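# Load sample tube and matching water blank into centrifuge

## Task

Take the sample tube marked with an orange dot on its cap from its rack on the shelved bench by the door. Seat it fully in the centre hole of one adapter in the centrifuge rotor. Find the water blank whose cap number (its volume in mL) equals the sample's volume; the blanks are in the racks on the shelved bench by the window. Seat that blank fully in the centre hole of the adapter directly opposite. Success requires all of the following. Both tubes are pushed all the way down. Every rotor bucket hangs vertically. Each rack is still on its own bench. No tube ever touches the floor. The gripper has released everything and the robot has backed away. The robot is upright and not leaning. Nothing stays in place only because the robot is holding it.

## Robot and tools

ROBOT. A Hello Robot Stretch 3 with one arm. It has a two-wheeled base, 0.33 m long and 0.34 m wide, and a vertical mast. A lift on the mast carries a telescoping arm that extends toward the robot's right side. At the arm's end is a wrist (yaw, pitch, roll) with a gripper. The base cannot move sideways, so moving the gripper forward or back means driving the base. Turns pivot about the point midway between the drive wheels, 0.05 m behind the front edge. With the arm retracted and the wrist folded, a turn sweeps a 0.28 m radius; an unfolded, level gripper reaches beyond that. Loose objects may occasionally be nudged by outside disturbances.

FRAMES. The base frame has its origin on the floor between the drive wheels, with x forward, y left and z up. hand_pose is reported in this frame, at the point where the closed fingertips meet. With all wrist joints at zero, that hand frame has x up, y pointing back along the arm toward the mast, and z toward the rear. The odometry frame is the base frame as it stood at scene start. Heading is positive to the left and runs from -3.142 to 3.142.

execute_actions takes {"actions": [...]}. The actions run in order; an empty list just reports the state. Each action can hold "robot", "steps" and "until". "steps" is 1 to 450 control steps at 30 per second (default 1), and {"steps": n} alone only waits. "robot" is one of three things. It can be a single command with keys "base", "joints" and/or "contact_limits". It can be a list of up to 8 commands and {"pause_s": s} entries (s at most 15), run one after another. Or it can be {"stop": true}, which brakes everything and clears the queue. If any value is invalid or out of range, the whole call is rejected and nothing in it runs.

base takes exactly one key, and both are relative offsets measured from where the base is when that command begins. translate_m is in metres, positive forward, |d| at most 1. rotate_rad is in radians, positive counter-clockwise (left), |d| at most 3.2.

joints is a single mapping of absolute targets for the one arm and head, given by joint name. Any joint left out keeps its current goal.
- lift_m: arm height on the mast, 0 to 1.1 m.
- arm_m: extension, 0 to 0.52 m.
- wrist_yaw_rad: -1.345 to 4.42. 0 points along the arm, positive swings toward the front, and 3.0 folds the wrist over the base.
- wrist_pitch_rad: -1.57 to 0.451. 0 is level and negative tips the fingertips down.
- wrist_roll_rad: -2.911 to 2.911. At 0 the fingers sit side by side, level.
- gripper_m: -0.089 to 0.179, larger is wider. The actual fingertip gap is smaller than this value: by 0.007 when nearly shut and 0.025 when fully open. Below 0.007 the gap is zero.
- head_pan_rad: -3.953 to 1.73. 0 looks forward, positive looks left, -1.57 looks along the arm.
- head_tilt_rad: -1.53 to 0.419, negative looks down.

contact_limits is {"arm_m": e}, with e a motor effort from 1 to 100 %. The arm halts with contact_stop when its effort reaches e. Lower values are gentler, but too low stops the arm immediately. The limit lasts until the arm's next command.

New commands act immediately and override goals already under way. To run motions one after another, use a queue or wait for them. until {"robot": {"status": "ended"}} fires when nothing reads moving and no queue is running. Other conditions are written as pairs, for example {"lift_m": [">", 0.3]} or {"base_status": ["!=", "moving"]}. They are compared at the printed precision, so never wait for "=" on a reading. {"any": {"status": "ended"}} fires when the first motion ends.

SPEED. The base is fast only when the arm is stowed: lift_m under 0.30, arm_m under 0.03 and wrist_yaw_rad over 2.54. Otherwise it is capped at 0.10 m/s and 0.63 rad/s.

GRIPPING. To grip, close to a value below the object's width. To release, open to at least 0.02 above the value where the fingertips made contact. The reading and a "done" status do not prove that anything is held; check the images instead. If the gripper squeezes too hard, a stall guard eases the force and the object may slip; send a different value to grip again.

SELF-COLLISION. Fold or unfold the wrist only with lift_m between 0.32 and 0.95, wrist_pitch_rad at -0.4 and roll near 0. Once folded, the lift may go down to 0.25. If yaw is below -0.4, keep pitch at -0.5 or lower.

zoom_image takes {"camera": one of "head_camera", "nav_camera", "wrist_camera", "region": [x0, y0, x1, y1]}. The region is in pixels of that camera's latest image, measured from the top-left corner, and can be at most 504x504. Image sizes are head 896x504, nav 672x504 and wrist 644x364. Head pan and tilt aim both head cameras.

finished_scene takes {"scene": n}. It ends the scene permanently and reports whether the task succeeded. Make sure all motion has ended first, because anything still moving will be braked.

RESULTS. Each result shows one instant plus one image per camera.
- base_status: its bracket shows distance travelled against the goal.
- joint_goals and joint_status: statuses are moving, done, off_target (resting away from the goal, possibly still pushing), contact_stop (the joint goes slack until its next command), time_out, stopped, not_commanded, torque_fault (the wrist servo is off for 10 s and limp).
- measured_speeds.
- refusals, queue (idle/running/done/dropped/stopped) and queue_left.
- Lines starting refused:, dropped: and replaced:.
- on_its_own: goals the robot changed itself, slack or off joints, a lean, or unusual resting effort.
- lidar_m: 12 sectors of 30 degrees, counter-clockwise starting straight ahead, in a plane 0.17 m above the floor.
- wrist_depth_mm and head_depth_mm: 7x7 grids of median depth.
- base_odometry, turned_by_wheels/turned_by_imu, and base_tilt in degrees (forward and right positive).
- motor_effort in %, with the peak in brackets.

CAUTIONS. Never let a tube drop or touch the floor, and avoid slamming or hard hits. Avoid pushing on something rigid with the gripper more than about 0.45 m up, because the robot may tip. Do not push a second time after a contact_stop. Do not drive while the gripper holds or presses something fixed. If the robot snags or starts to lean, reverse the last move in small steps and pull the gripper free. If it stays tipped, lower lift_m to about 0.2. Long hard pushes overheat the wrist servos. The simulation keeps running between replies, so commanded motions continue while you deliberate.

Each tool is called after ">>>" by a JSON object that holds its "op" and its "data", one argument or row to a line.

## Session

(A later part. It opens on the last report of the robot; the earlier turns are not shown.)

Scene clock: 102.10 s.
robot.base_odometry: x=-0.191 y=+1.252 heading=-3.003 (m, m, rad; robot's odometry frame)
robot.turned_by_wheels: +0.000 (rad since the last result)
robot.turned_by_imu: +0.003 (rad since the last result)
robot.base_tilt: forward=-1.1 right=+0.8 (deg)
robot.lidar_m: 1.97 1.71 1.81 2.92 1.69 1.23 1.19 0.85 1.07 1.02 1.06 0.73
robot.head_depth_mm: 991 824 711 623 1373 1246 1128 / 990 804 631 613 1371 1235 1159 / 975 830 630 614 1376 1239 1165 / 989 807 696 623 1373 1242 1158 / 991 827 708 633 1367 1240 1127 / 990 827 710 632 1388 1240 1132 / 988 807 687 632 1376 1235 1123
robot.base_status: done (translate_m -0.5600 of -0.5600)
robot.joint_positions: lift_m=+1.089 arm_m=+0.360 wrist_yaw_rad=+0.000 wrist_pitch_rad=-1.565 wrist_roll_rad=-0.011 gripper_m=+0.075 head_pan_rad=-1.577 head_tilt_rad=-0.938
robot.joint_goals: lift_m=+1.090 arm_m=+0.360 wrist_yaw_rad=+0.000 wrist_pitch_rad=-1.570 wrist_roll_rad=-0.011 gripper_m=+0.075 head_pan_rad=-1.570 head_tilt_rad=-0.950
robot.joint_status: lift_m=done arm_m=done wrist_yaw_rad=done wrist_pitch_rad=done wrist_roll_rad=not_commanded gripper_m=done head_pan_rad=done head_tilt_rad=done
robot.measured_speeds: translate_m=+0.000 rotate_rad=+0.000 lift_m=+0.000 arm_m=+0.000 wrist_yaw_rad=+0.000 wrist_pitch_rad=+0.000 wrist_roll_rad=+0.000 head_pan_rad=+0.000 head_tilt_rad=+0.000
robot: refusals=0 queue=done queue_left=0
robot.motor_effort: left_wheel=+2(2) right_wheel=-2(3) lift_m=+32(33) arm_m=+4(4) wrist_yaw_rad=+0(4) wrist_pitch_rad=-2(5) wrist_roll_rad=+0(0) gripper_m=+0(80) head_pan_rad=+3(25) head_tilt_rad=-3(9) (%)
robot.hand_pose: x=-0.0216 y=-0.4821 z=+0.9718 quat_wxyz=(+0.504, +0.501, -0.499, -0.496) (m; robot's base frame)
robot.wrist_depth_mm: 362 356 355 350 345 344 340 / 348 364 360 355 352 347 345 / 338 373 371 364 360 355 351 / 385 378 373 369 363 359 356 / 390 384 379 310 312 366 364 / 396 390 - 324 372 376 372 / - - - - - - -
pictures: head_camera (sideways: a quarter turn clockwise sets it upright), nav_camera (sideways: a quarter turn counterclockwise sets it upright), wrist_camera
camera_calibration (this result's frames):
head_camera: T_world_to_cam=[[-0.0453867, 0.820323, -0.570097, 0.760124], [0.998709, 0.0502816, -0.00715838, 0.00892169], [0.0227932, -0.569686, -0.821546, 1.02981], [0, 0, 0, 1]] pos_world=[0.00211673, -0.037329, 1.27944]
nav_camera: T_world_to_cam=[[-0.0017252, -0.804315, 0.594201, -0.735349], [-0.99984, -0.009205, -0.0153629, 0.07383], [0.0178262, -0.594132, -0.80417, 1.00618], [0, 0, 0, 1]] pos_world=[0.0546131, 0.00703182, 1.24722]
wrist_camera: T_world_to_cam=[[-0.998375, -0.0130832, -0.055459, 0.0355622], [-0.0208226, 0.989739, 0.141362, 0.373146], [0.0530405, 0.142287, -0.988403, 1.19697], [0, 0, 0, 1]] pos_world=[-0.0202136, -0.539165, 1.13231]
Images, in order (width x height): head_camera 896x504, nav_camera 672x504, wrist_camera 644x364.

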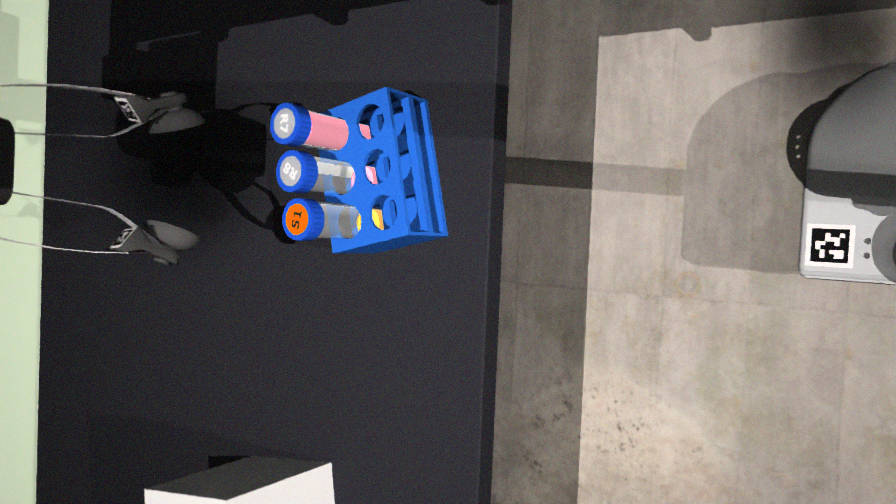

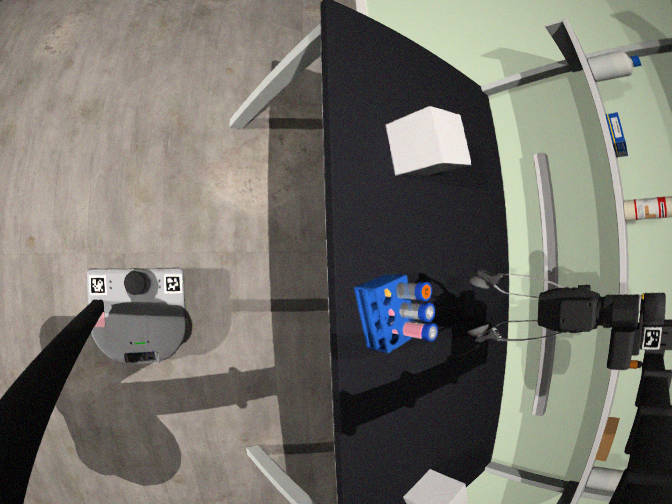

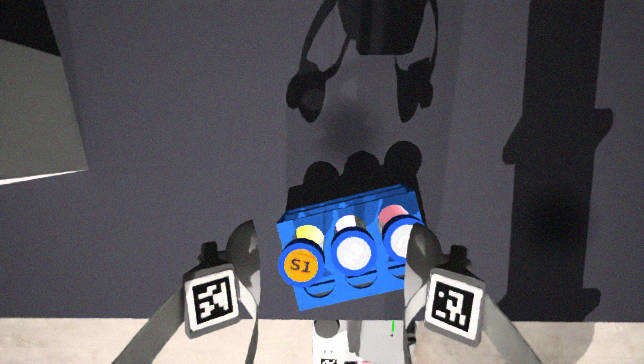

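>>> {"op": "execute_actions", "data": {
  "actions": [
    {"robot":{"base":{"translate_m":0.033},"joints":{"arm_m":0.322,"wrist_roll_rad":1.335,"lift_m":1.03}},"steps":450,"until":{"robot":{"status":"ended"}}},
    {"robot":{"joints":{"lift_m":0.975}},"steps":450,"until":{"robot":{"status":"ended"}}}
  ]
}}

Scene clock: 108.87 s.
robot.base_odometry: x=-0.224 y=+1.247 heading=-3.003 (m, m, rad; robot's odometry frame)
robot.turned_by_wheels: +0.000 (rad since the last result)
robot.turned_by_imu: +0.001 (rad since the last result)
robot.base_tilt: forward=-1.2 right=+0.6 (deg)
robot.lidar_m: 1.93 1.69 1.76 2.93 1.74 1.27 1.22 0.88 1.06 1.02 1.06 0.70
robot.head_depth_mm: 987 818 711 613 1375 1247 1130 / - 807 603 611 1377 1239 1160 / - - 616 612 1370 1237 1167 / 1020 827 709 633 1376 1242 1161 / 991 828 712 634 1374 1249 1125 / 987 826 711 634 1377 1235 1129 / 991 634 672 632 1372 1242 1129
robot.base_status: done (translate_m +0.0330 of +0.0330)
robot.joint_positions: lift_m=+0.976 arm_m=+0.322 wrist_yaw_rad=+0.000 wrist_pitch_rad=-1.565 wrist_roll_rad=+1.328 gripper_m=+0.075 head_pan_rad=-1.577 head_tilt_rad=-0.938
robot.joint_goals: lift_m=+0.975 arm_m=+0.322 wrist_yaw_rad=+0.000 wrist_pitch_rad=-1.570 wrist_roll_rad=+1.335 gripper_m=+0.075 head_pan_rad=-1.570 head_tilt_rad=-0.950
robot.joint_status: lift_m=done arm_m=done wrist_yaw_rad=done wrist_pitch_rad=done wrist_roll_rad=done gripper_m=done head_pan_rad=done head_tilt_rad=done
robot.measured_speeds: translate_m=+0.000 rotate_rad=+0.000 lift_m=+0.000 arm_m=+0.000 wrist_yaw_rad=+0.000 wrist_pitch_rad=+0.000 wrist_roll_rad=+0.000 head_pan_rad=+0.000 head_tilt_rad=+0.000
robot: refusals=0 queue=done queue_left=0
robot.motor_effort: left_wheel=+2(5) right_wheel=-2(6) lift_m=+11(32) arm_m=-5(5) wrist_yaw_rad=+0(0) wrist_pitch_rad=-2(2) wrist_roll_rad=+3(2) gripper_m=+0(0) head_pan_rad=+3(3) head_tilt_rad=-3(3) (%)
robot.hand_pose: x=-0.0216 y=-0.4445 z=+0.8579 quat_wxyz=(+0.086, +0.085, -0.704, -0.700) (m; robot's base frame)
robot.wrist_depth_mm: 251 248 245 127 236 235 907 / 257 254 249 130 215 241 937 / 262 258 255 133 191 244 937 / 269 264 259 134 194 249 953 / 274 269 264 139 227 - - / 279 275 - 140 264 - - / 285 281 277 272 269 - -
pictures: head_camera (sideways: a quarter turn clockwise sets it upright), nav_camera (sideways: a quarter turn counterclockwise sets it upright), wrist_camera
camera_calibration (this result's frames):
head_camera: T_world_to_cam=[[-0.0454226, 0.820321, -0.570097, 0.760125], [0.998707, 0.0503253, -0.00715837, 0.0089217], [0.0228181, -0.569685, -0.821546, 1.02981], [0, 0, 0, 1]] pos_world=[0.00211836, -0.0373291, 1.27944]
nav_camera: T_world_to_cam=[[-0.00169001, -0.804315, 0.594201, -0.735349], [-0.999839, -0.00924874, -0.0153629, 0.07383], [0.0178522, -0.594131, -0.80417, 1.00618], [0, 0, 0, 1]] pos_world=[0.0546128, 0.00703395, 1.24722]
wrist_camera: T_world_to_cam=[[-0.242085, 0.968311, -0.0613877, 0.487448], [0.957748, 0.248611, 0.144605, 0.0409496], [0.155284, -0.0237873, -0.987583, 1.00675], [0, 0, 0, 1]] pos_world=[-0.0775488, -0.458234, 1.01825]
Images, in order (width x height): head_camera 896x504, nav_camera 672x504, wrist_camera 644x364.

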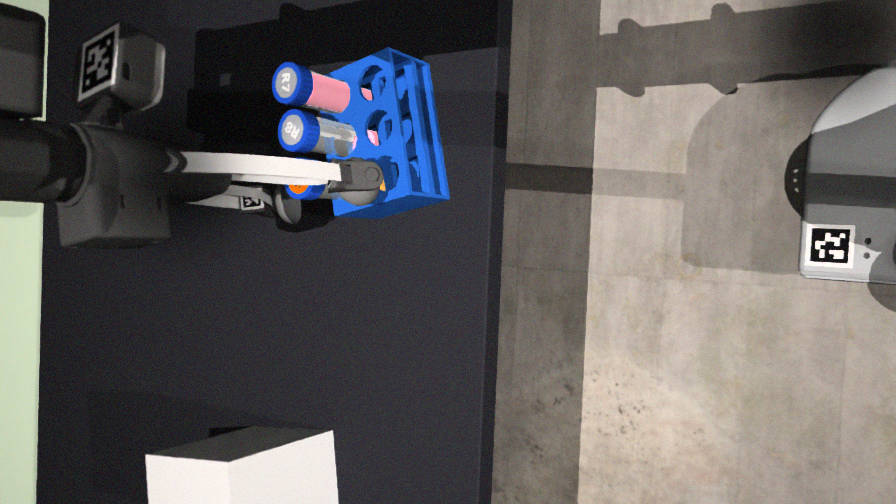

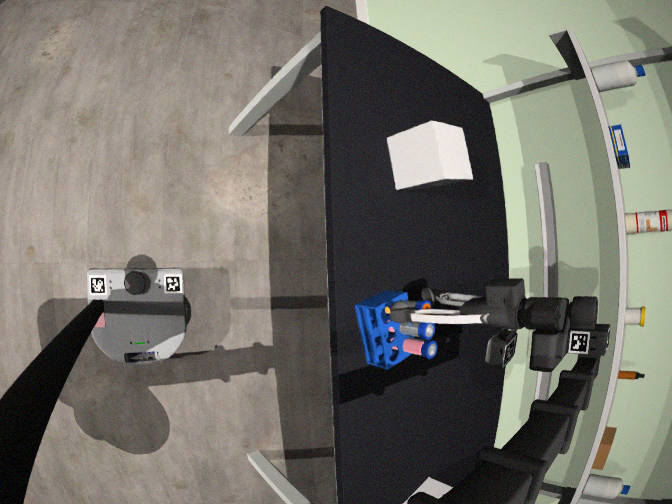

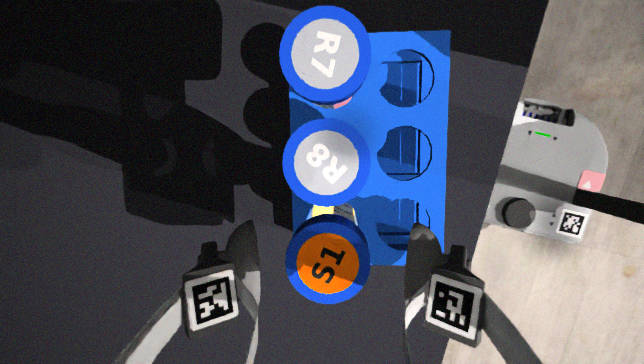

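>>> {"op": "execute_actions", "data": {
  "actions": [
    {"robot":[{"joints":{"arm_m":0.326}},{"joints":{"lift_m":0.965}},{"joints":{"gripper_m":0.015}},{"pause_s":0.5},{"joints":{"lift_m":1.1}},{"joints":{"arm_m":0.4,"wrist_roll_rad":0.0}},{"joints":{"wrist_yaw_rad":3.1}},{"joints":{"wrist_pitch_rad":-1.0,"head_tilt_rad":-0.7}}],"steps":450,"until":{"robot":{"status":"ended"}}},
    {"steps":300,"until":{"robot":{"status":"ended"}}}
  ]
}}

>>> {"op": "zoom_image", "data": {
  "camera": "head_camera",
  "region": [320,130,540,290]
}}

Scene clock: 122.60 s.
robot.base_odometry: x=-0.224 y=+1.247 heading=-3.003 (m, m, rad; robot's odometry frame)
robot.turned_by_wheels: +0.000 (rad since the last result)
robot.turned_by_imu: +0.002 (rad since the last result)
robot.base_tilt: forward=-1.2 right=+0.6 (deg)
robot.lidar_m: 1.93 1.69 1.77 2.92 1.74 1.27 1.22 0.88 1.07 1.03 1.06 0.70
robot.head_depth_mm: 982 1106 974 780 651 1290 1196 / 983 1114 973 780 618 1298 1199 / - 1137 970 734 604 1309 1192 / 994 1130 1002 776 646 1312 1189 / 995 1120 966 773 645 1295 1184 / 989 1115 964 771 645 1305 1191 / 1009 1126 962 667 642 1301 1185
robot.base_status: done (translate_m +0.0330 of +0.0330)
robot.joint_positions: lift_m=+1.098 arm_m=+0.400 wrist_yaw_rad=+3.098 wrist_pitch_rad=-1.013 wrist_roll_rad=+0.005 gripper_m=+0.015 head_pan_rad=-1.577 head_tilt_rad=-0.705
robot.joint_goals: lift_m=+1.100 arm_m=+0.400 wrist_yaw_rad=+3.100 wrist_pitch_rad=-1.000 wrist_roll_rad=+0.000 gripper_m=+0.015 head_pan_rad=-1.570 head_tilt_rad=-0.700
robot.joint_status: lift_m=done arm_m=done wrist_yaw_rad=done wrist_pitch_rad=done wrist_roll_rad=done gripper_m=done head_pan_rad=done head_tilt_rad=done
robot.measured_speeds: translate_m=+0.000 rotate_rad=+0.000 lift_m=+0.000 arm_m=+0.000 wrist_yaw_rad=+0.000 wrist_pitch_rad=+0.000 wrist_roll_rad=+0.000 head_pan_rad=+0.000 head_tilt_rad=+0.000
robot: refusals=0 queue=done queue_left=0
robot.motor_effort: left_wheel=+2(2) right_wheel=-2(2) lift_m=+32(30) arm_m=+4(5) wrist_yaw_rad=+2(2) wrist_pitch_rad=+5(7) wrist_roll_rad=-2(5) gripper_m=-7(81) head_pan_rad=+3(2) head_tilt_rad=+2(14) (%)
robot.hand_pose: x=-0.0161 y=-0.4296 z=+1.0065 quat_wxyz=(+0.358, +0.627, +0.329, +0.609) (m; robot's base frame)
robot.wrist_depth_mm: - - - - - - - / - - - - - - - / - - - - - - - / - - - - - - - / - - - 127 - 412 409 / 409 403 407 127 394 388 386 / 388 383 265 328 365 366 361
pictures: head_camera (sideways: a quarter turn clockwise sets it upright), nav_camera (sideways: a quarter turn counterclockwise sets it upright), wrist_camera
camera_calibration (this result's frames):
head_camera: T_world_to_cam=[[-0.0463914, 0.66634, -0.744204, 0.986998], [0.998686, 0.047186, -0.0200059, 0.025652], [0.0217853, -0.744154, -0.667653, 0.829689], [0, 0, 0, 1]] pos_world=[0.00209488, -0.0414708, 1.28899]
nav_camera: T_world_to_cam=[[-0.000690715, -0.64519, 0.764022, -0.95665], [-0.999858, -0.0124273, -0.0113983, 0.0686727], [0.0168488, -0.763921, -0.64509, 0.799303], [0, 0, 0, 1]] pos_world=[0.0545349, -0.00576356, 1.24731]
wrist_camera: T_world_to_cam=[[0.998681, -0.0163767, -0.0486649, 0.0676419], [-0.0344312, -0.916698, -0.398095, 0.0401235], [-0.0380915, 0.399245, -0.916053, 1.25969], [0, 0, 0, 1]] pos_world=[-0.0181877, -0.465036, 1.17321]
Images, in order (width x height): head_camera 896x504, nav_camera 672x504, wrist_camera 644x364.

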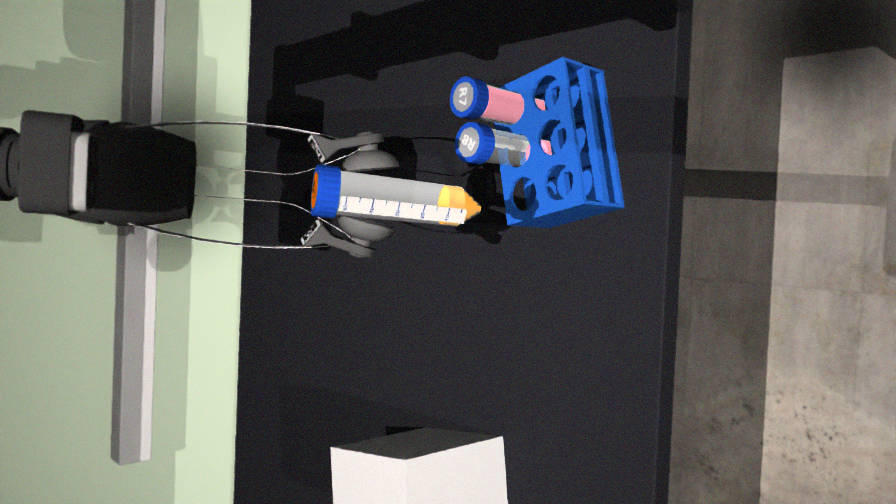

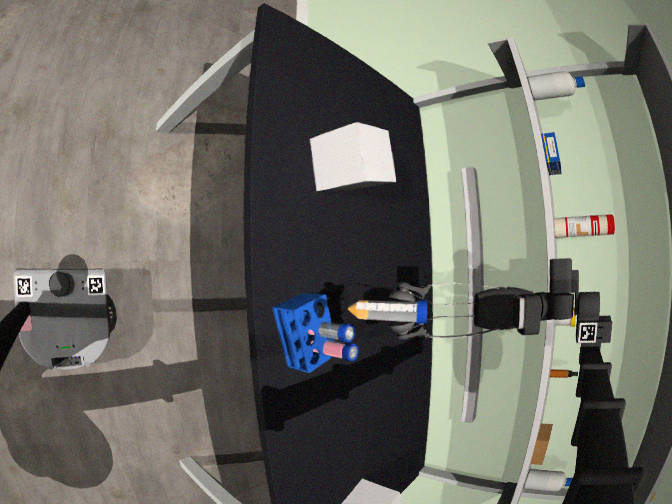

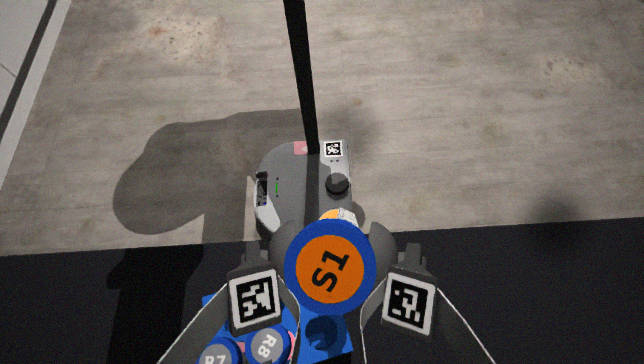

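Region (320, 130, 540, 290) of head_camera's 896x504 image, scaled by 2.291, with more detail than that image has; it fills the top 367 rows of this view, and the rest is white.

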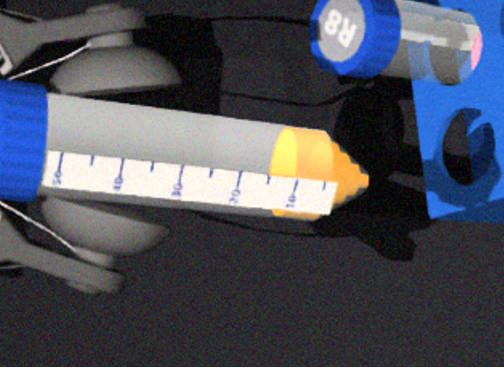

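>>> {"op": "execute_actions", "data": {
  "actions": [
    {"robot":[{"joints":{"wrist_pitch_rad":-1.57}},{"joints":{"wrist_yaw_rad":0.0}},{"joints":{"arm_m":0.0,"head_pan_rad":-0.9,"head_tilt_rad":-0.6}},{"base":{"rotate_rad":1.05}},{"base":{"translate_m":0.75}},{"base":{"translate_m":0.75}}],"steps":450,"until":{"robot":{"status":"ended"}}},
    {"steps":450,"until":{"robot":{"status":"ended"}}}
  ]
}}

Scene clock: 161.80 s.
robot.base_odometry: x=-0.783 y=-0.145 heading=-1.953 (m, m, rad; robot's odometry frame)
robot.turned_by_wheels: +1.050 (rad since the last result)
robot.turned_by_imu: +1.062 (rad since the last result)
robot.base_tilt: forward=-1.2 right=+0.6 (deg)
robot.lidar_m: 0.69 1.54 1.70 2.67 1.99 2.06 2.29 1.68 1.69 0.51 0.49 0.51
robot.head_depth_mm: 943 1082 1216 1344 1090 875 1196 / 888 986 1055 841 695 802 896 / 908 1011 1077 905 699 773 936 / 923 1033 1110 908 707 803 979 / 938 1054 1115 873 724 828 1028 / 959 1083 1083 905 738 850 1083 / 1101 1231 1352 796 758 890 1145
robot.base_status: done (translate_m +0.7500 of +0.7500)
robot.joint_positions: lift_m=+1.098 arm_m=+0.000 wrist_yaw_rad=+0.001 wrist_pitch_rad=-1.565 wrist_roll_rad=+0.004 gripper_m=+0.015 head_pan_rad=-0.907 head_tilt_rad=-0.606
robot.joint_goals: lift_m=+1.100 arm_m=+0.000 wrist_yaw_rad=+0.000 wrist_pitch_rad=-1.570 wrist_roll_rad=+0.000 gripper_m=+0.015 head_pan_rad=-0.900 head_tilt_rad=-0.600
robot.joint_status: lift_m=done arm_m=done wrist_yaw_rad=done wrist_pitch_rad=done wrist_roll_rad=done gripper_m=done head_pan_rad=done head_tilt_rad=done
robot.measured_speeds: translate_m=+0.000 rotate_rad=+0.000 lift_m=+0.000 arm_m=+0.000 wrist_yaw_rad=+0.000 wrist_pitch_rad=+0.000 wrist_roll_rad=+0.000 head_pan_rad=+0.000 head_tilt_rad=+0.000
robot: refusals=0 queue=done queue_left=0
robot.motor_effort: left_wheel=-2(5) right_wheel=+3(7) lift_m=+31(32) arm_m=-4(7) wrist_yaw_rad=-2(3) wrist_pitch_rad=-2(5) wrist_roll_rad=-2(2) gripper_m=-7(7) head_pan_rad=+3(36) head_tilt_rad=+2(9) (%)
robot.hand_pose: x=-0.0217 y=-0.1228 z=+0.9804 quat_wxyz=(+0.501, +0.498, -0.502, -0.500) (m; robot's base frame)
robot.wrist_depth_mm: 496 593 778 - - - - / 596 766 - - - - - / 762 - - - - - - / - - - - - - - / - - - 128 - - - / - - - 127 - - - / - - - - - - -
pictures: head_camera (sideways: a quarter turn clockwise sets it upright), nav_camera (sideways: a quarter turn counterclockwise sets it upright), wrist_camera
camera_calibration (this result's frames):
head_camera: T_world_to_cam=[[-0.402717, 0.432861, -0.806505, 1.07038], [0.754872, 0.655389, -0.0251799, 0.0338781], [0.517675, -0.618949, -0.590691, 0.726548], [0, 0, 0, 1]] pos_world=[0.0293713, -0.0358336, 1.29329]
nav_camera: T_world_to_cam=[[0.351533, -0.444056, 0.82416, -1.03719], [-0.775354, -0.631456, -0.00951146, 0.0648481], [0.524644, -0.635672, -0.566278, 0.693679], [0, 0, 0, 1]] pos_world=[0.0509539, 0.0213288, 1.24825]
wrist_camera: T_world_to_cam=[[-0.998457, 0.000308163, -0.0555383, 0.0424296], [-0.00756525, 0.989909, 0.141499, 0.0164732], [0.0550215, 0.141701, -0.988379, 1.15428], [0, 0, 0, 1]] pos_world=[-0.0210217, -0.179883, 1.1409]
Images, in order (width x height): head_camera 896x504, nav_camera 672x504, wrist_camera 644x364.

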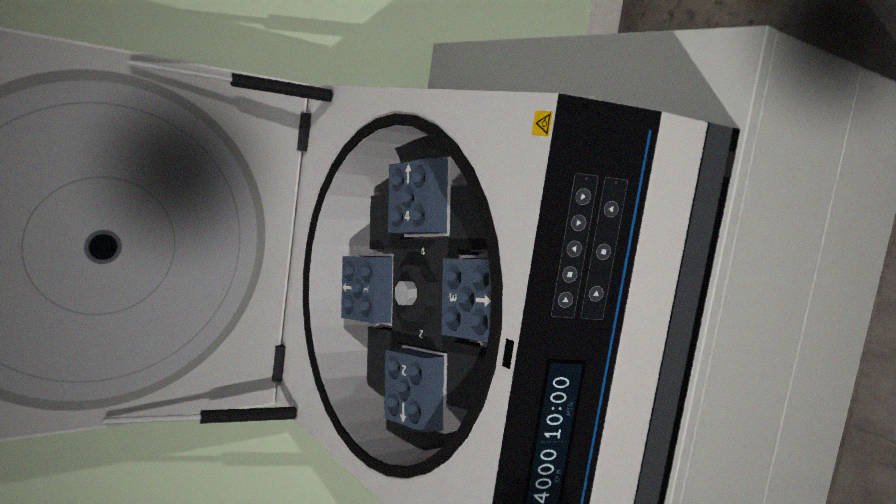

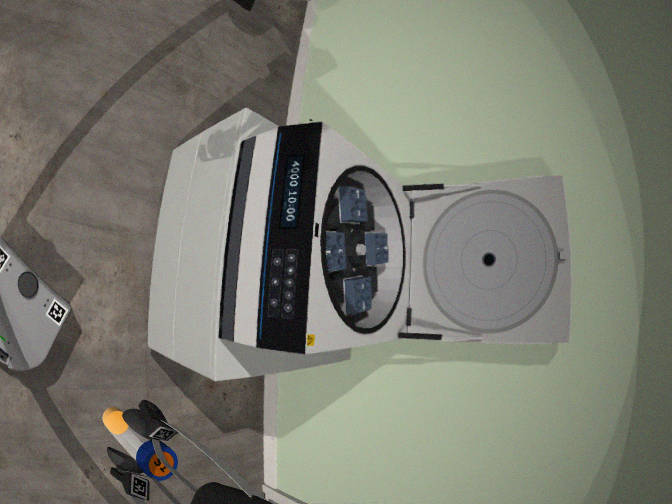

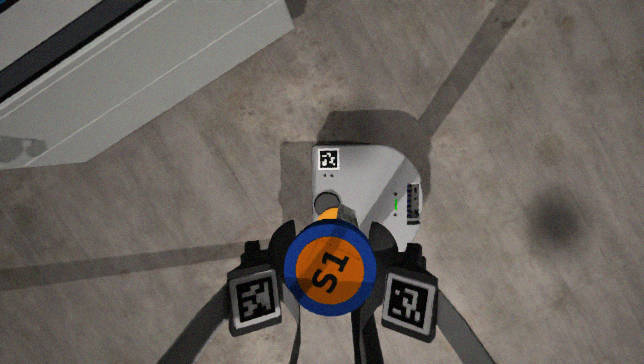

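>>> {"op": "execute_actions", "data": {
  "actions": [
    {"robot":[{"base":{"translate_m":0.54}},{"base":{"rotate_rad":0.57}},{"base":{"translate_m":-0.2}},{"joints":{"head_pan_rad":-1.7,"head_tilt_rad":-0.85,"arm_m":0.4}}],"steps":450,"until":{"robot":{"status":"ended"}}}
  ]
}}

Scene clock: 184.07 s.
robot.base_odometry: x=-1.022 y=-0.449 heading=-1.383 (m, m, rad; robot's odometry frame)
robot.turned_by_wheels: +0.570 (rad since the last result)
robot.turned_by_imu: +0.577 (rad since the last result)
robot.base_tilt: forward=-1.2 right=+0.6 (deg)
robot.lidar_m: 1.27 1.56 2.02 2.26 2.38 1.99 1.99 0.28 0.21 0.21 0.22 0.31
robot.head_depth_mm: 709 813 769 713 536 548 838 / 710 813 803 693 532 546 833 / 708 813 802 686 590 548 828 / 740 771 785 697 531 544 829 / 723 807 802 683 536 544 826 / 708 805 761 729 534 544 824 / 774 948 1068 617 535 544 821
robot.base_status: done (translate_m -0.2000 of -0.2000)
robot.joint_positions: lift_m=+1.098 arm_m=+0.398 wrist_yaw_rad=+0.000 wrist_pitch_rad=-1.565 wrist_roll_rad=+0.004 gripper_m=+0.015 head_pan_rad=-1.693 head_tilt_rad=-0.839
robot.joint_goals: lift_m=+1.100 arm_m=+0.400 wrist_yaw_rad=+0.000 wrist_pitch_rad=-1.570 wrist_roll_rad=+0.000 gripper_m=+0.015 head_pan_rad=-1.700 head_tilt_rad=-0.850
robot.joint_status: lift_m=done arm_m=moving wrist_yaw_rad=done wrist_pitch_rad=done wrist_roll_rad=done gripper_m=done head_pan_rad=done head_tilt_rad=done
robot.measured_speeds: translate_m=+0.000 rotate_rad=+0.000 lift_m=+0.000 arm_m=+0.025 wrist_yaw_rad=+0.000 wrist_pitch_rad=+0.000 wrist_roll_rad=+0.000 head_pan_rad=+0.000 head_tilt_rad=+0.000
robot: refusals=0 queue=running queue_left=0
robot.motor_effort: left_wheel=-2(5) right_wheel=+3(8) lift_m=+32(32) arm_m=+3(5) wrist_yaw_rad=+0(2) wrist_pitch_rad=-2(2) wrist_roll_rad=-2(2) gripper_m=-7(7) head_pan_rad=-4(33) head_tilt_rad=-3(15) (%)
robot.hand_pose: x=-0.0216 y=-0.5203 z=+0.9804 quat_wxyz=(+0.500, +0.497, -0.502, -0.500) (m; robot's base frame)
robot.wrist_depth_mm: - 324 321 392 403 368 306 / - 328 378 387 376 374 322 / - 335 395 388 384 378 351 / - 343 409 394 388 367 356 / - 350 406 128 398 393 365 / - 356 373 127 392 400 350 / - 365 365 444 390 398 341
pictures: head_camera (sideways: a quarter turn clockwise sets it upright), nav_camera (sideways: a quarter turn counterclockwise sets it upright), wrist_camera
camera_calibration (this result's frames):
head_camera: T_world_to_cam=[[0.0426972, 0.760267, -0.648206, 0.861355], [0.997682, -0.0668493, -0.012689, 0.0161295], [-0.0529791, -0.646162, -0.761359, 0.952015], [0, 0, 0, 1]] pos_world=[-0.00243261, -0.0386257, 1.28337]
nav_camera: T_world_to_cam=[[-0.0873539, -0.73662, 0.670642, -0.834426], [-0.994337, 0.105376, -0.0137736, 0.0717292], [-0.0605237, -0.668047, -0.741653, 0.925368], [0, 0, 0, 1]] pos_world=[0.0544393, -0.00402314, 1.24689]
wrist_camera: T_world_to_cam=[[-0.998455, 0.0016265, -0.0555382, 0.0432677], [-0.00626067, 0.989912, 0.141544, 0.409943], [0.0552082, 0.141673, -0.988373, 1.21059], [0, 0, 0, 1]] pos_world=[-0.0210671, -0.577386, 1.14089]
Images, in order (width x height): head_camera 896x504, nav_camera 672x504, wrist_camera 644x364.

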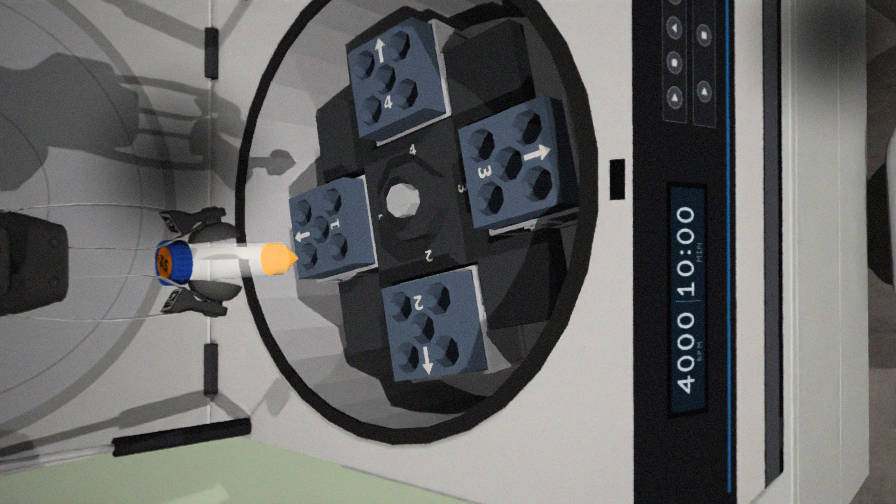

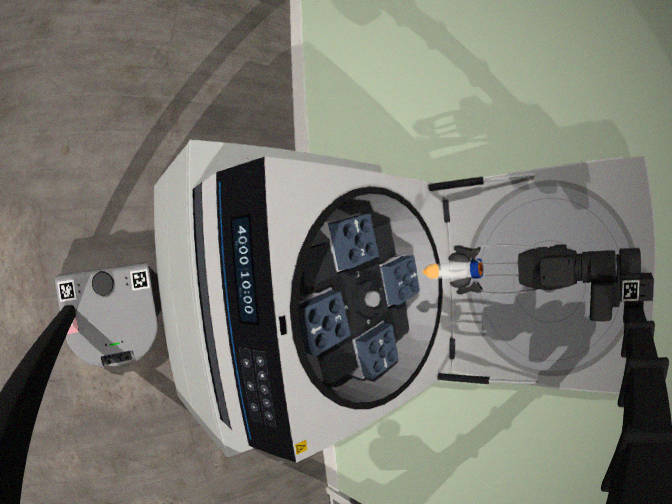

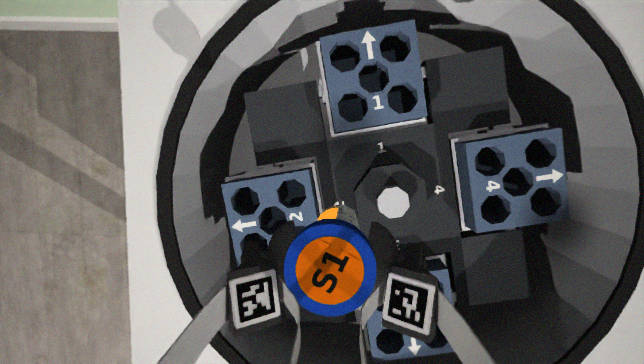

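>>> {"op": "execute_actions", "data": {
  "actions": []
}}

Scene clock: 194.90 s.
robot.base_odometry: x=-1.022 y=-0.449 heading=-1.383 (m, m, rad; robot's odometry frame)
robot.turned_by_wheels: +0.000 (rad since the last result)
robot.turned_by_imu: +0.000 (rad since the last result)
robot.base_tilt: forward=-1.3 right=+0.8 (deg)
robot.lidar_m: 1.27 1.57 2.01 2.26 2.38 2.00 1.99 0.28 0.21 0.21 0.22 0.31
robot.head_depth_mm: 711 814 768 712 537 548 843 / 710 811 803 695 531 547 837 / 713 812 800 686 589 547 831 / 738 780 779 698 532 545 832 / 724 809 799 683 536 545 827 / 709 804 761 727 535 543 823 / 776 951 1070 615 534 543 819
robot.base_status: done (translate_m -0.2000 of -0.2000)
robot.joint_positions: lift_m=+1.098 arm_m=+0.400 wrist_yaw_rad=+0.000 wrist_pitch_rad=-1.565 wrist_roll_rad=+0.004 gripper_m=+0.015 head_pan_rad=-1.693 head_tilt_rad=-0.839
robot.joint_goals: lift_m=+1.100 arm_m=+0.400 wrist_yaw_rad=+0.000 wrist_pitch_rad=-1.570 wrist_roll_rad=+0.000 gripper_m=+0.015 head_pan_rad=-1.700 head_tilt_rad=-0.850
robot.joint_status: lift_m=done arm_m=done wrist_yaw_rad=done wrist_pitch_rad=done wrist_roll_rad=done gripper_m=done head_pan_rad=done head_tilt_rad=done
robot.measured_speeds: translate_m=+0.000 rotate_rad=+0.000 lift_m=+0.000 arm_m=+0.000 wrist_yaw_rad=+0.000 wrist_pitch_rad=+0.000 wrist_roll_rad=+0.000 head_pan_rad=+0.000 head_tilt_rad=+0.000
robot: refusals=0 queue=done queue_left=0
robot.motor_effort: left_wheel=-2(2) right_wheel=+3(3) lift_m=+31(32) arm_m=+5(4) wrist_yaw_rad=+0(0) wrist_pitch_rad=-2(2) wrist_roll_rad=-2(2) gripper_m=-7(7) head_pan_rad=-3(2) head_tilt_rad=-3(4) (%)
robot.hand_pose: x=-0.0216 y=-0.5220 z=+0.9804 quat_wxyz=(+0.500, +0.497, -0.502, -0.500) (m; robot's base frame)
robot.wrist_depth_mm: - 325 320 388 400 364 304 / - 328 380 386 375 376 321 / - 336 394 391 381 382 352 / - 341 409 393 388 369 357 / - 350 393 128 394 396 367 / - 357 374 127 391 406 352 / - 364 368 443 389 402 339
pictures: head_camera (sideways: a quarter turn clockwise sets it upright), nav_camera (sideways: a quarter turn counterclockwise sets it upright), wrist_camera
camera_calibration (this result's frames):
head_camera: T_world_to_cam=[[0.0426972, 0.760267, -0.648206, 0.861355], [0.997682, -0.0668493, -0.012689, 0.0161295], [-0.0529791, -0.646162, -0.761359, 0.952015], [0, 0, 0, 1]] pos_world=[-0.00243261, -0.0386257, 1.28337]
nav_camera: T_world_to_cam=[[-0.0873539, -0.73662, 0.670642, -0.834426], [-0.994337, 0.105376, -0.0137736, 0.0717292], [-0.0605237, -0.668047, -0.741653, 0.925368], [0, 0, 0, 1]] pos_world=[0.0544393, -0.00402314, 1.24689]
wrist_camera: T_world_to_cam=[[-0.998455, 0.00162688, -0.0555382, 0.0432708], [-0.0062603, 0.989912, 0.141544, 0.4117], [0.0552082, 0.141673, -0.988373, 1.21084], [0, 0, 0, 1]] pos_world=[-0.0210672, -0.579161, 1.14089]
Images, in order (width x height): head_camera 896x504, nav_camera 672x504, wrist_camera 644x364.

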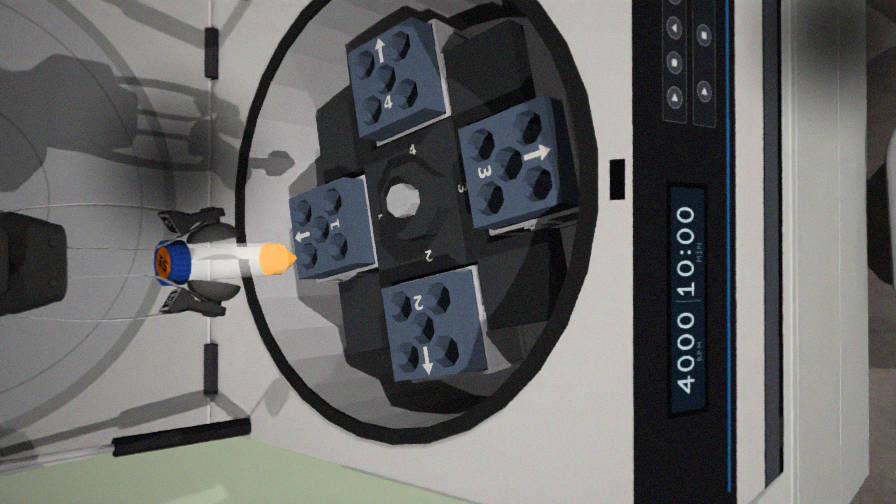

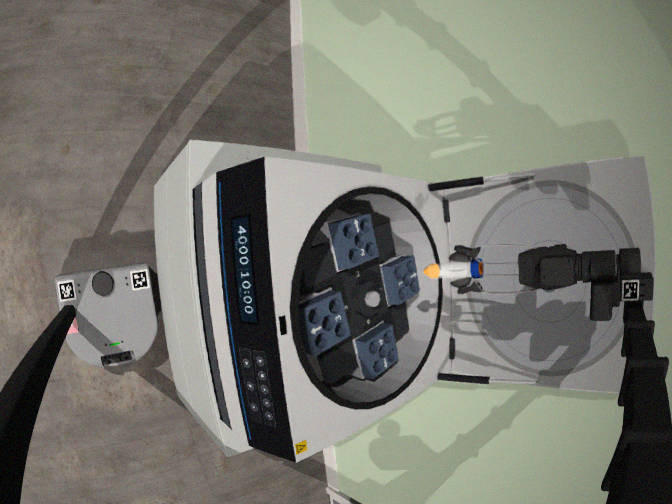

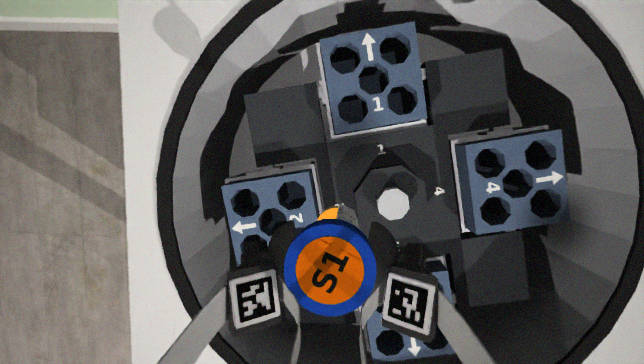

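>>> {"op": "execute_actions", "data": {
  "actions": [
    {"robot":{"base":{"translate_m":0.078},"joints":{"arm_m":0.362}},"steps":450,"until":{"robot":{"status":"ended"}}},
    {"robot":{"joints":{"lift_m":1.0}},"steps":450,"until":{"robot":{"status":"ended"}}}
  ]
}}

Scene clock: 204.10 s.
robot.base_odometry: x=-1.007 y=-0.526 heading=-1.383 (m, m, rad; robot's odometry frame)
robot.turned_by_wheels: +0.000 (rad since the last result)
robot.turned_by_imu: +0.001 (rad since the last result)
robot.base_tilt: forward=-1.2 right=+0.6 (deg)
robot.lidar_m: 1.19 1.50 1.95 2.26 2.37 2.74 2.06 0.29 0.22 0.21 0.22 0.31
robot.head_depth_mm: 744 814 803 698 532 554 860 / 713 816 818 688 534 552 853 / 736 815 799 685 532 552 849 / - - 780 679 536 551 848 / 712 809 758 653 535 552 845 / 794 936 1063 644 535 551 842 / 829 956 1134 1351 1370 729 1093
robot.base_status: done (translate_m +0.0780 of +0.0780)
robot.joint_positions: lift_m=+1.001 arm_m=+0.362 wrist_yaw_rad=+0.000 wrist_pitch_rad=-1.565 wrist_roll_rad=+0.004 gripper_m=+0.015 head_pan_rad=-1.693 head_tilt_rad=-0.839
robot.joint_goals: lift_m=+1.000 arm_m=+0.362 wrist_yaw_rad=+0.000 wrist_pitch_rad=-1.570 wrist_roll_rad=+0.000 gripper_m=+0.015 head_pan_rad=-1.700 head_tilt_rad=-0.850
robot.joint_status: lift_m=done arm_m=done wrist_yaw_rad=done wrist_pitch_rad=done wrist_roll_rad=done gripper_m=done head_pan_rad=done head_tilt_rad=done
robot.measured_speeds: translate_m=+0.000 rotate_rad=+0.000 lift_m=+0.000 arm_m=+0.000 wrist_yaw_rad=+0.000 wrist_pitch_rad=+0.000 wrist_roll_rad=+0.000 head_pan_rad=+0.000 head_tilt_rad=+0.000
robot: refusals=0 queue=done queue_left=0
robot.motor_effort: left_wheel=-2(1) right_wheel=+2(10) lift_m=+12(34) arm_m=-5(4) wrist_yaw_rad=+0(0) wrist_pitch_rad=-2(2) wrist_roll_rad=-2(2) gripper_m=-7(6) head_pan_rad=-4(4) head_tilt_rad=-3(3) (%)
robot.hand_pose: x=-0.0216 y=-0.4847 z=+0.8829 quat_wxyz=(+0.500, +0.497, -0.502, -0.500) (m; robot's base frame)
robot.wrist_depth_mm: - 971 227 305 280 264 273 / - - 237 289 287 282 277 / - - 263 296 289 281 282 / - - 271 294 293 268 283 / - - 251 128 298 296 294 / - - 247 127 302 286 297 / - - 253 333 361 281 302
pictures: head_camera (sideways: a quarter turn clockwise sets it upright), nav_camera (sideways: a quarter turn counterclockwise sets it upright), wrist_camera
camera_calibration (this result's frames):
head_camera: T_world_to_cam=[[0.042697, 0.760267, -0.648206, 0.861355], [0.997682, -0.066849, -0.012689, 0.0161295], [-0.052979, -0.646162, -0.761359, 0.952015], [0, 0, 0, 1]] pos_world=[-0.0024326, -0.0386257, 1.28337]
nav_camera: T_world_to_cam=[[-0.0873537, -0.73662, 0.670642, -0.834426], [-0.994337, 0.105376, -0.0137736, 0.0717292], [-0.0605235, -0.668047, -0.741653, 0.925368], [0, 0, 0, 1]] pos_world=[0.0544393, -0.00402313, 1.24689]
wrist_camera: T_world_to_cam=[[-0.998455, 0.00162718, -0.0555382, 0.0377974], [-0.00626032, 0.989911, 0.14155, 0.388541], [0.0552082, 0.141679, -0.988372, 1.10923], [0, 0, 0, 1]] pos_world=[-0.0210672, -0.541836, 1.04343]
Images, in order (width x height): head_camera 896x504, nav_camera 672x504, wrist_camera 644x364.

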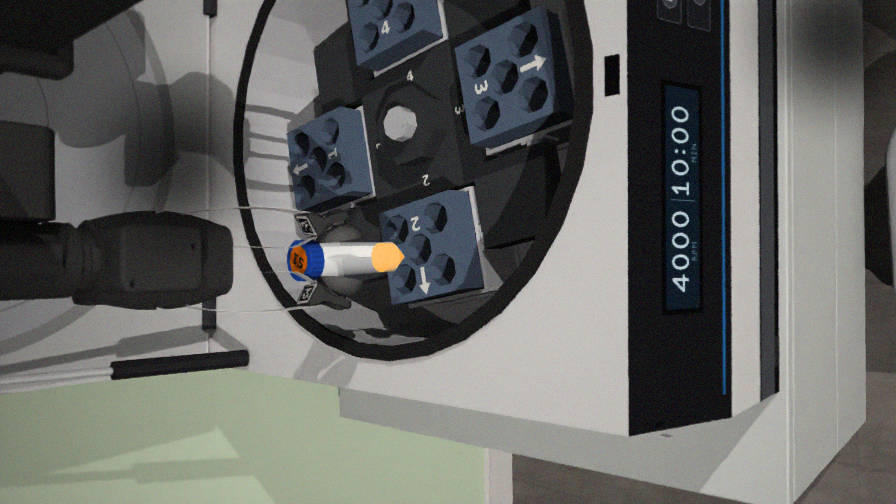

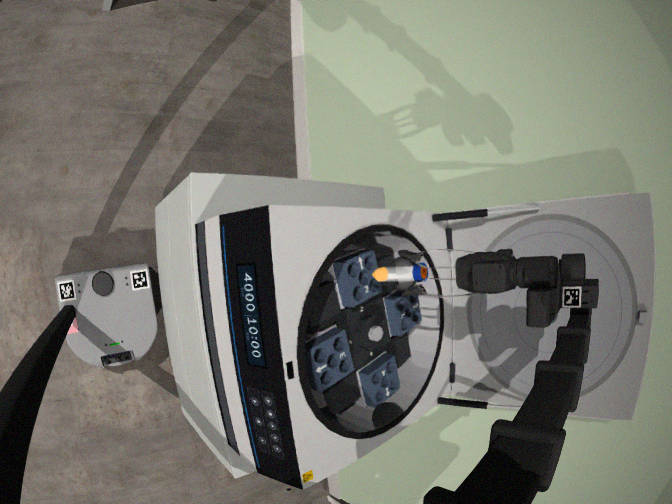

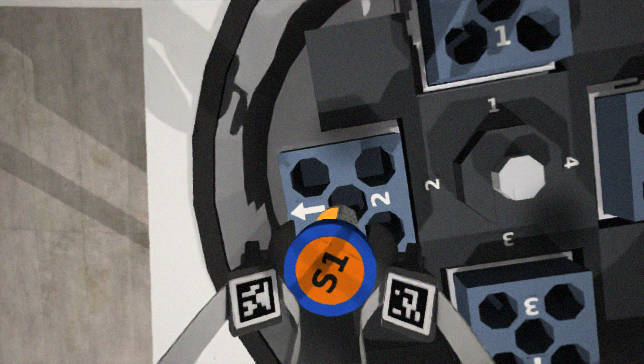

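>>> {"op": "execute_actions", "data": {
  "actions": [
    {"robot":{"base":{"translate_m":-0.005},"joints":{"arm_m":0.365}},"steps":450,"until":{"robot":{"status":"ended"}}},
    {"robot":{"joints":{"lift_m":0.95}},"steps":450,"until":{"robot":{"status":"ended"}}}
  ]
}}

>>> {"op": "zoom_image", "data": {
  "camera": "head_camera",
  "region": [250,150,520,340]
}}

Scene clock: 211.43 s.
robot.base_odometry: x=-1.008 y=-0.521 heading=-1.383 (m, m, rad; robot's odometry frame)
robot.turned_by_wheels: +0.000 (rad since the last result)
robot.turned_by_imu: +0.001 (rad since the last result)
robot.base_tilt: forward=-1.2 right=+0.5 (deg)
robot.lidar_m: 1.19 1.51 1.97 2.26 2.37 2.73 2.06 0.29 0.22 0.21 0.22 0.31
robot.head_depth_mm: - - 820 692 533 553 854 / - 819 803 688 532 553 857 / - 823 797 692 532 553 848 / - - 818 676 537 552 847 / 716 810 765 663 535 551 845 / 780 934 1054 629 534 549 838 / 826 958 1135 1356 875 728 1096
robot.base_status: done (translate_m -0.0050 of -0.0050)
robot.joint_positions: lift_m=+0.951 arm_m=+0.365 wrist_yaw_rad=+0.000 wrist_pitch_rad=-1.565 wrist_roll_rad=+0.004 gripper_m=+0.015 head_pan_rad=-1.693 head_tilt_rad=-0.839
robot.joint_goals: lift_m=+0.950 arm_m=+0.365 wrist_yaw_rad=+0.000 wrist_pitch_rad=-1.570 wrist_roll_rad=+0.000 gripper_m=+0.015 head_pan_rad=-1.700 head_tilt_rad=-0.850
robot.joint_status: lift_m=done arm_m=done wrist_yaw_rad=done wrist_pitch_rad=done wrist_roll_rad=done gripper_m=done head_pan_rad=done head_tilt_rad=done
robot.measured_speeds: translate_m=+0.000 rotate_rad=+0.000 lift_m=+0.000 arm_m=+0.000 wrist_yaw_rad=+0.000 wrist_pitch_rad=+0.000 wrist_roll_rad=+0.000 head_pan_rad=+0.000 head_tilt_rad=+0.000
robot: refusals=0 queue=done queue_left=0
robot.motor_effort: left_wheel=-1(6) right_wheel=+3(4) lift_m=+12(10) arm_m=+4(5) wrist_yaw_rad=+0(0) wrist_pitch_rad=-2(2) wrist_roll_rad=-2(2) gripper_m=-6(7) head_pan_rad=-3(3) head_tilt_rad=-3(4) (%)
robot.hand_pose: x=-0.0216 y=-0.4870 z=+0.8329 quat_wxyz=(+0.500, +0.497, -0.502, -0.500) (m; robot's base frame)
robot.wrist_depth_mm: 948 180 211 236 232 207 219 / 968 183 247 239 238 234 233 / - 186 270 246 238 237 236 / - 191 254 223 243 222 221 / - 193 246 128 247 235 244 / - 197 214 127 253 250 247 / - 201 226 321 261 232 227
pictures: head_camera (sideways: a quarter turn clockwise sets it upright), nav_camera (sideways: a quarter turn counterclockwise sets it upright), wrist_camera
camera_calibration (this result's frames):
head_camera: T_world_to_cam=[[0.042697, 0.760267, -0.648206, 0.861355], [0.997682, -0.066849, -0.012689, 0.0161295], [-0.052979, -0.646162, -0.761359, 0.952015], [0, 0, 0, 1]] pos_world=[-0.0024326, -0.0386257, 1.28337]
nav_camera: T_world_to_cam=[[-0.0873537, -0.73662, 0.670642, -0.834426], [-0.994337, 0.105376, -0.0137736, 0.0717292], [-0.0605235, -0.668047, -0.741653, 0.925368], [0, 0, 0, 1]] pos_world=[0.0544393, -0.00402313, 1.24689]
wrist_camera: T_world_to_cam=[[-0.998455, 0.00162855, -0.0555382, 0.0350246], [-0.00625942, 0.98991, 0.141558, 0.397914], [0.0552083, 0.141687, -0.988371, 1.06014], [0, 0, 0, 1]] pos_world=[-0.0210672, -0.544164, 0.993425]
Images, in order (width x height): head_camera 896x504, nav_camera 672x504, wrist_camera 644x364.

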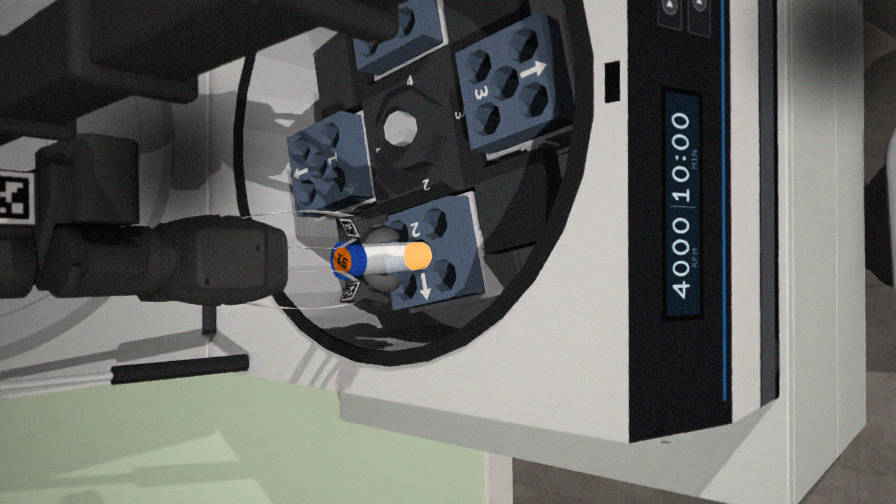

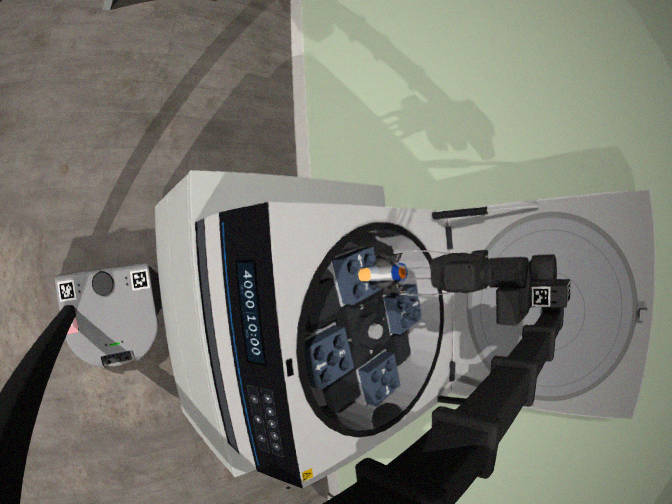

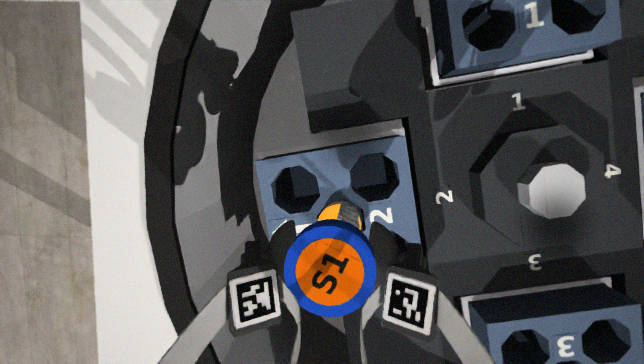

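Region (250, 150, 520, 340) of head_camera's 896x504 image, scaled by 1.867, with more detail than that image has; it fills the top 355 rows of this view, and the rest is white.

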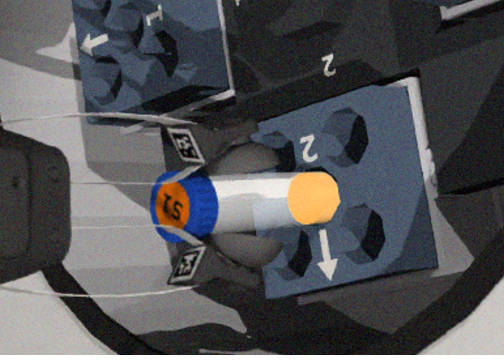

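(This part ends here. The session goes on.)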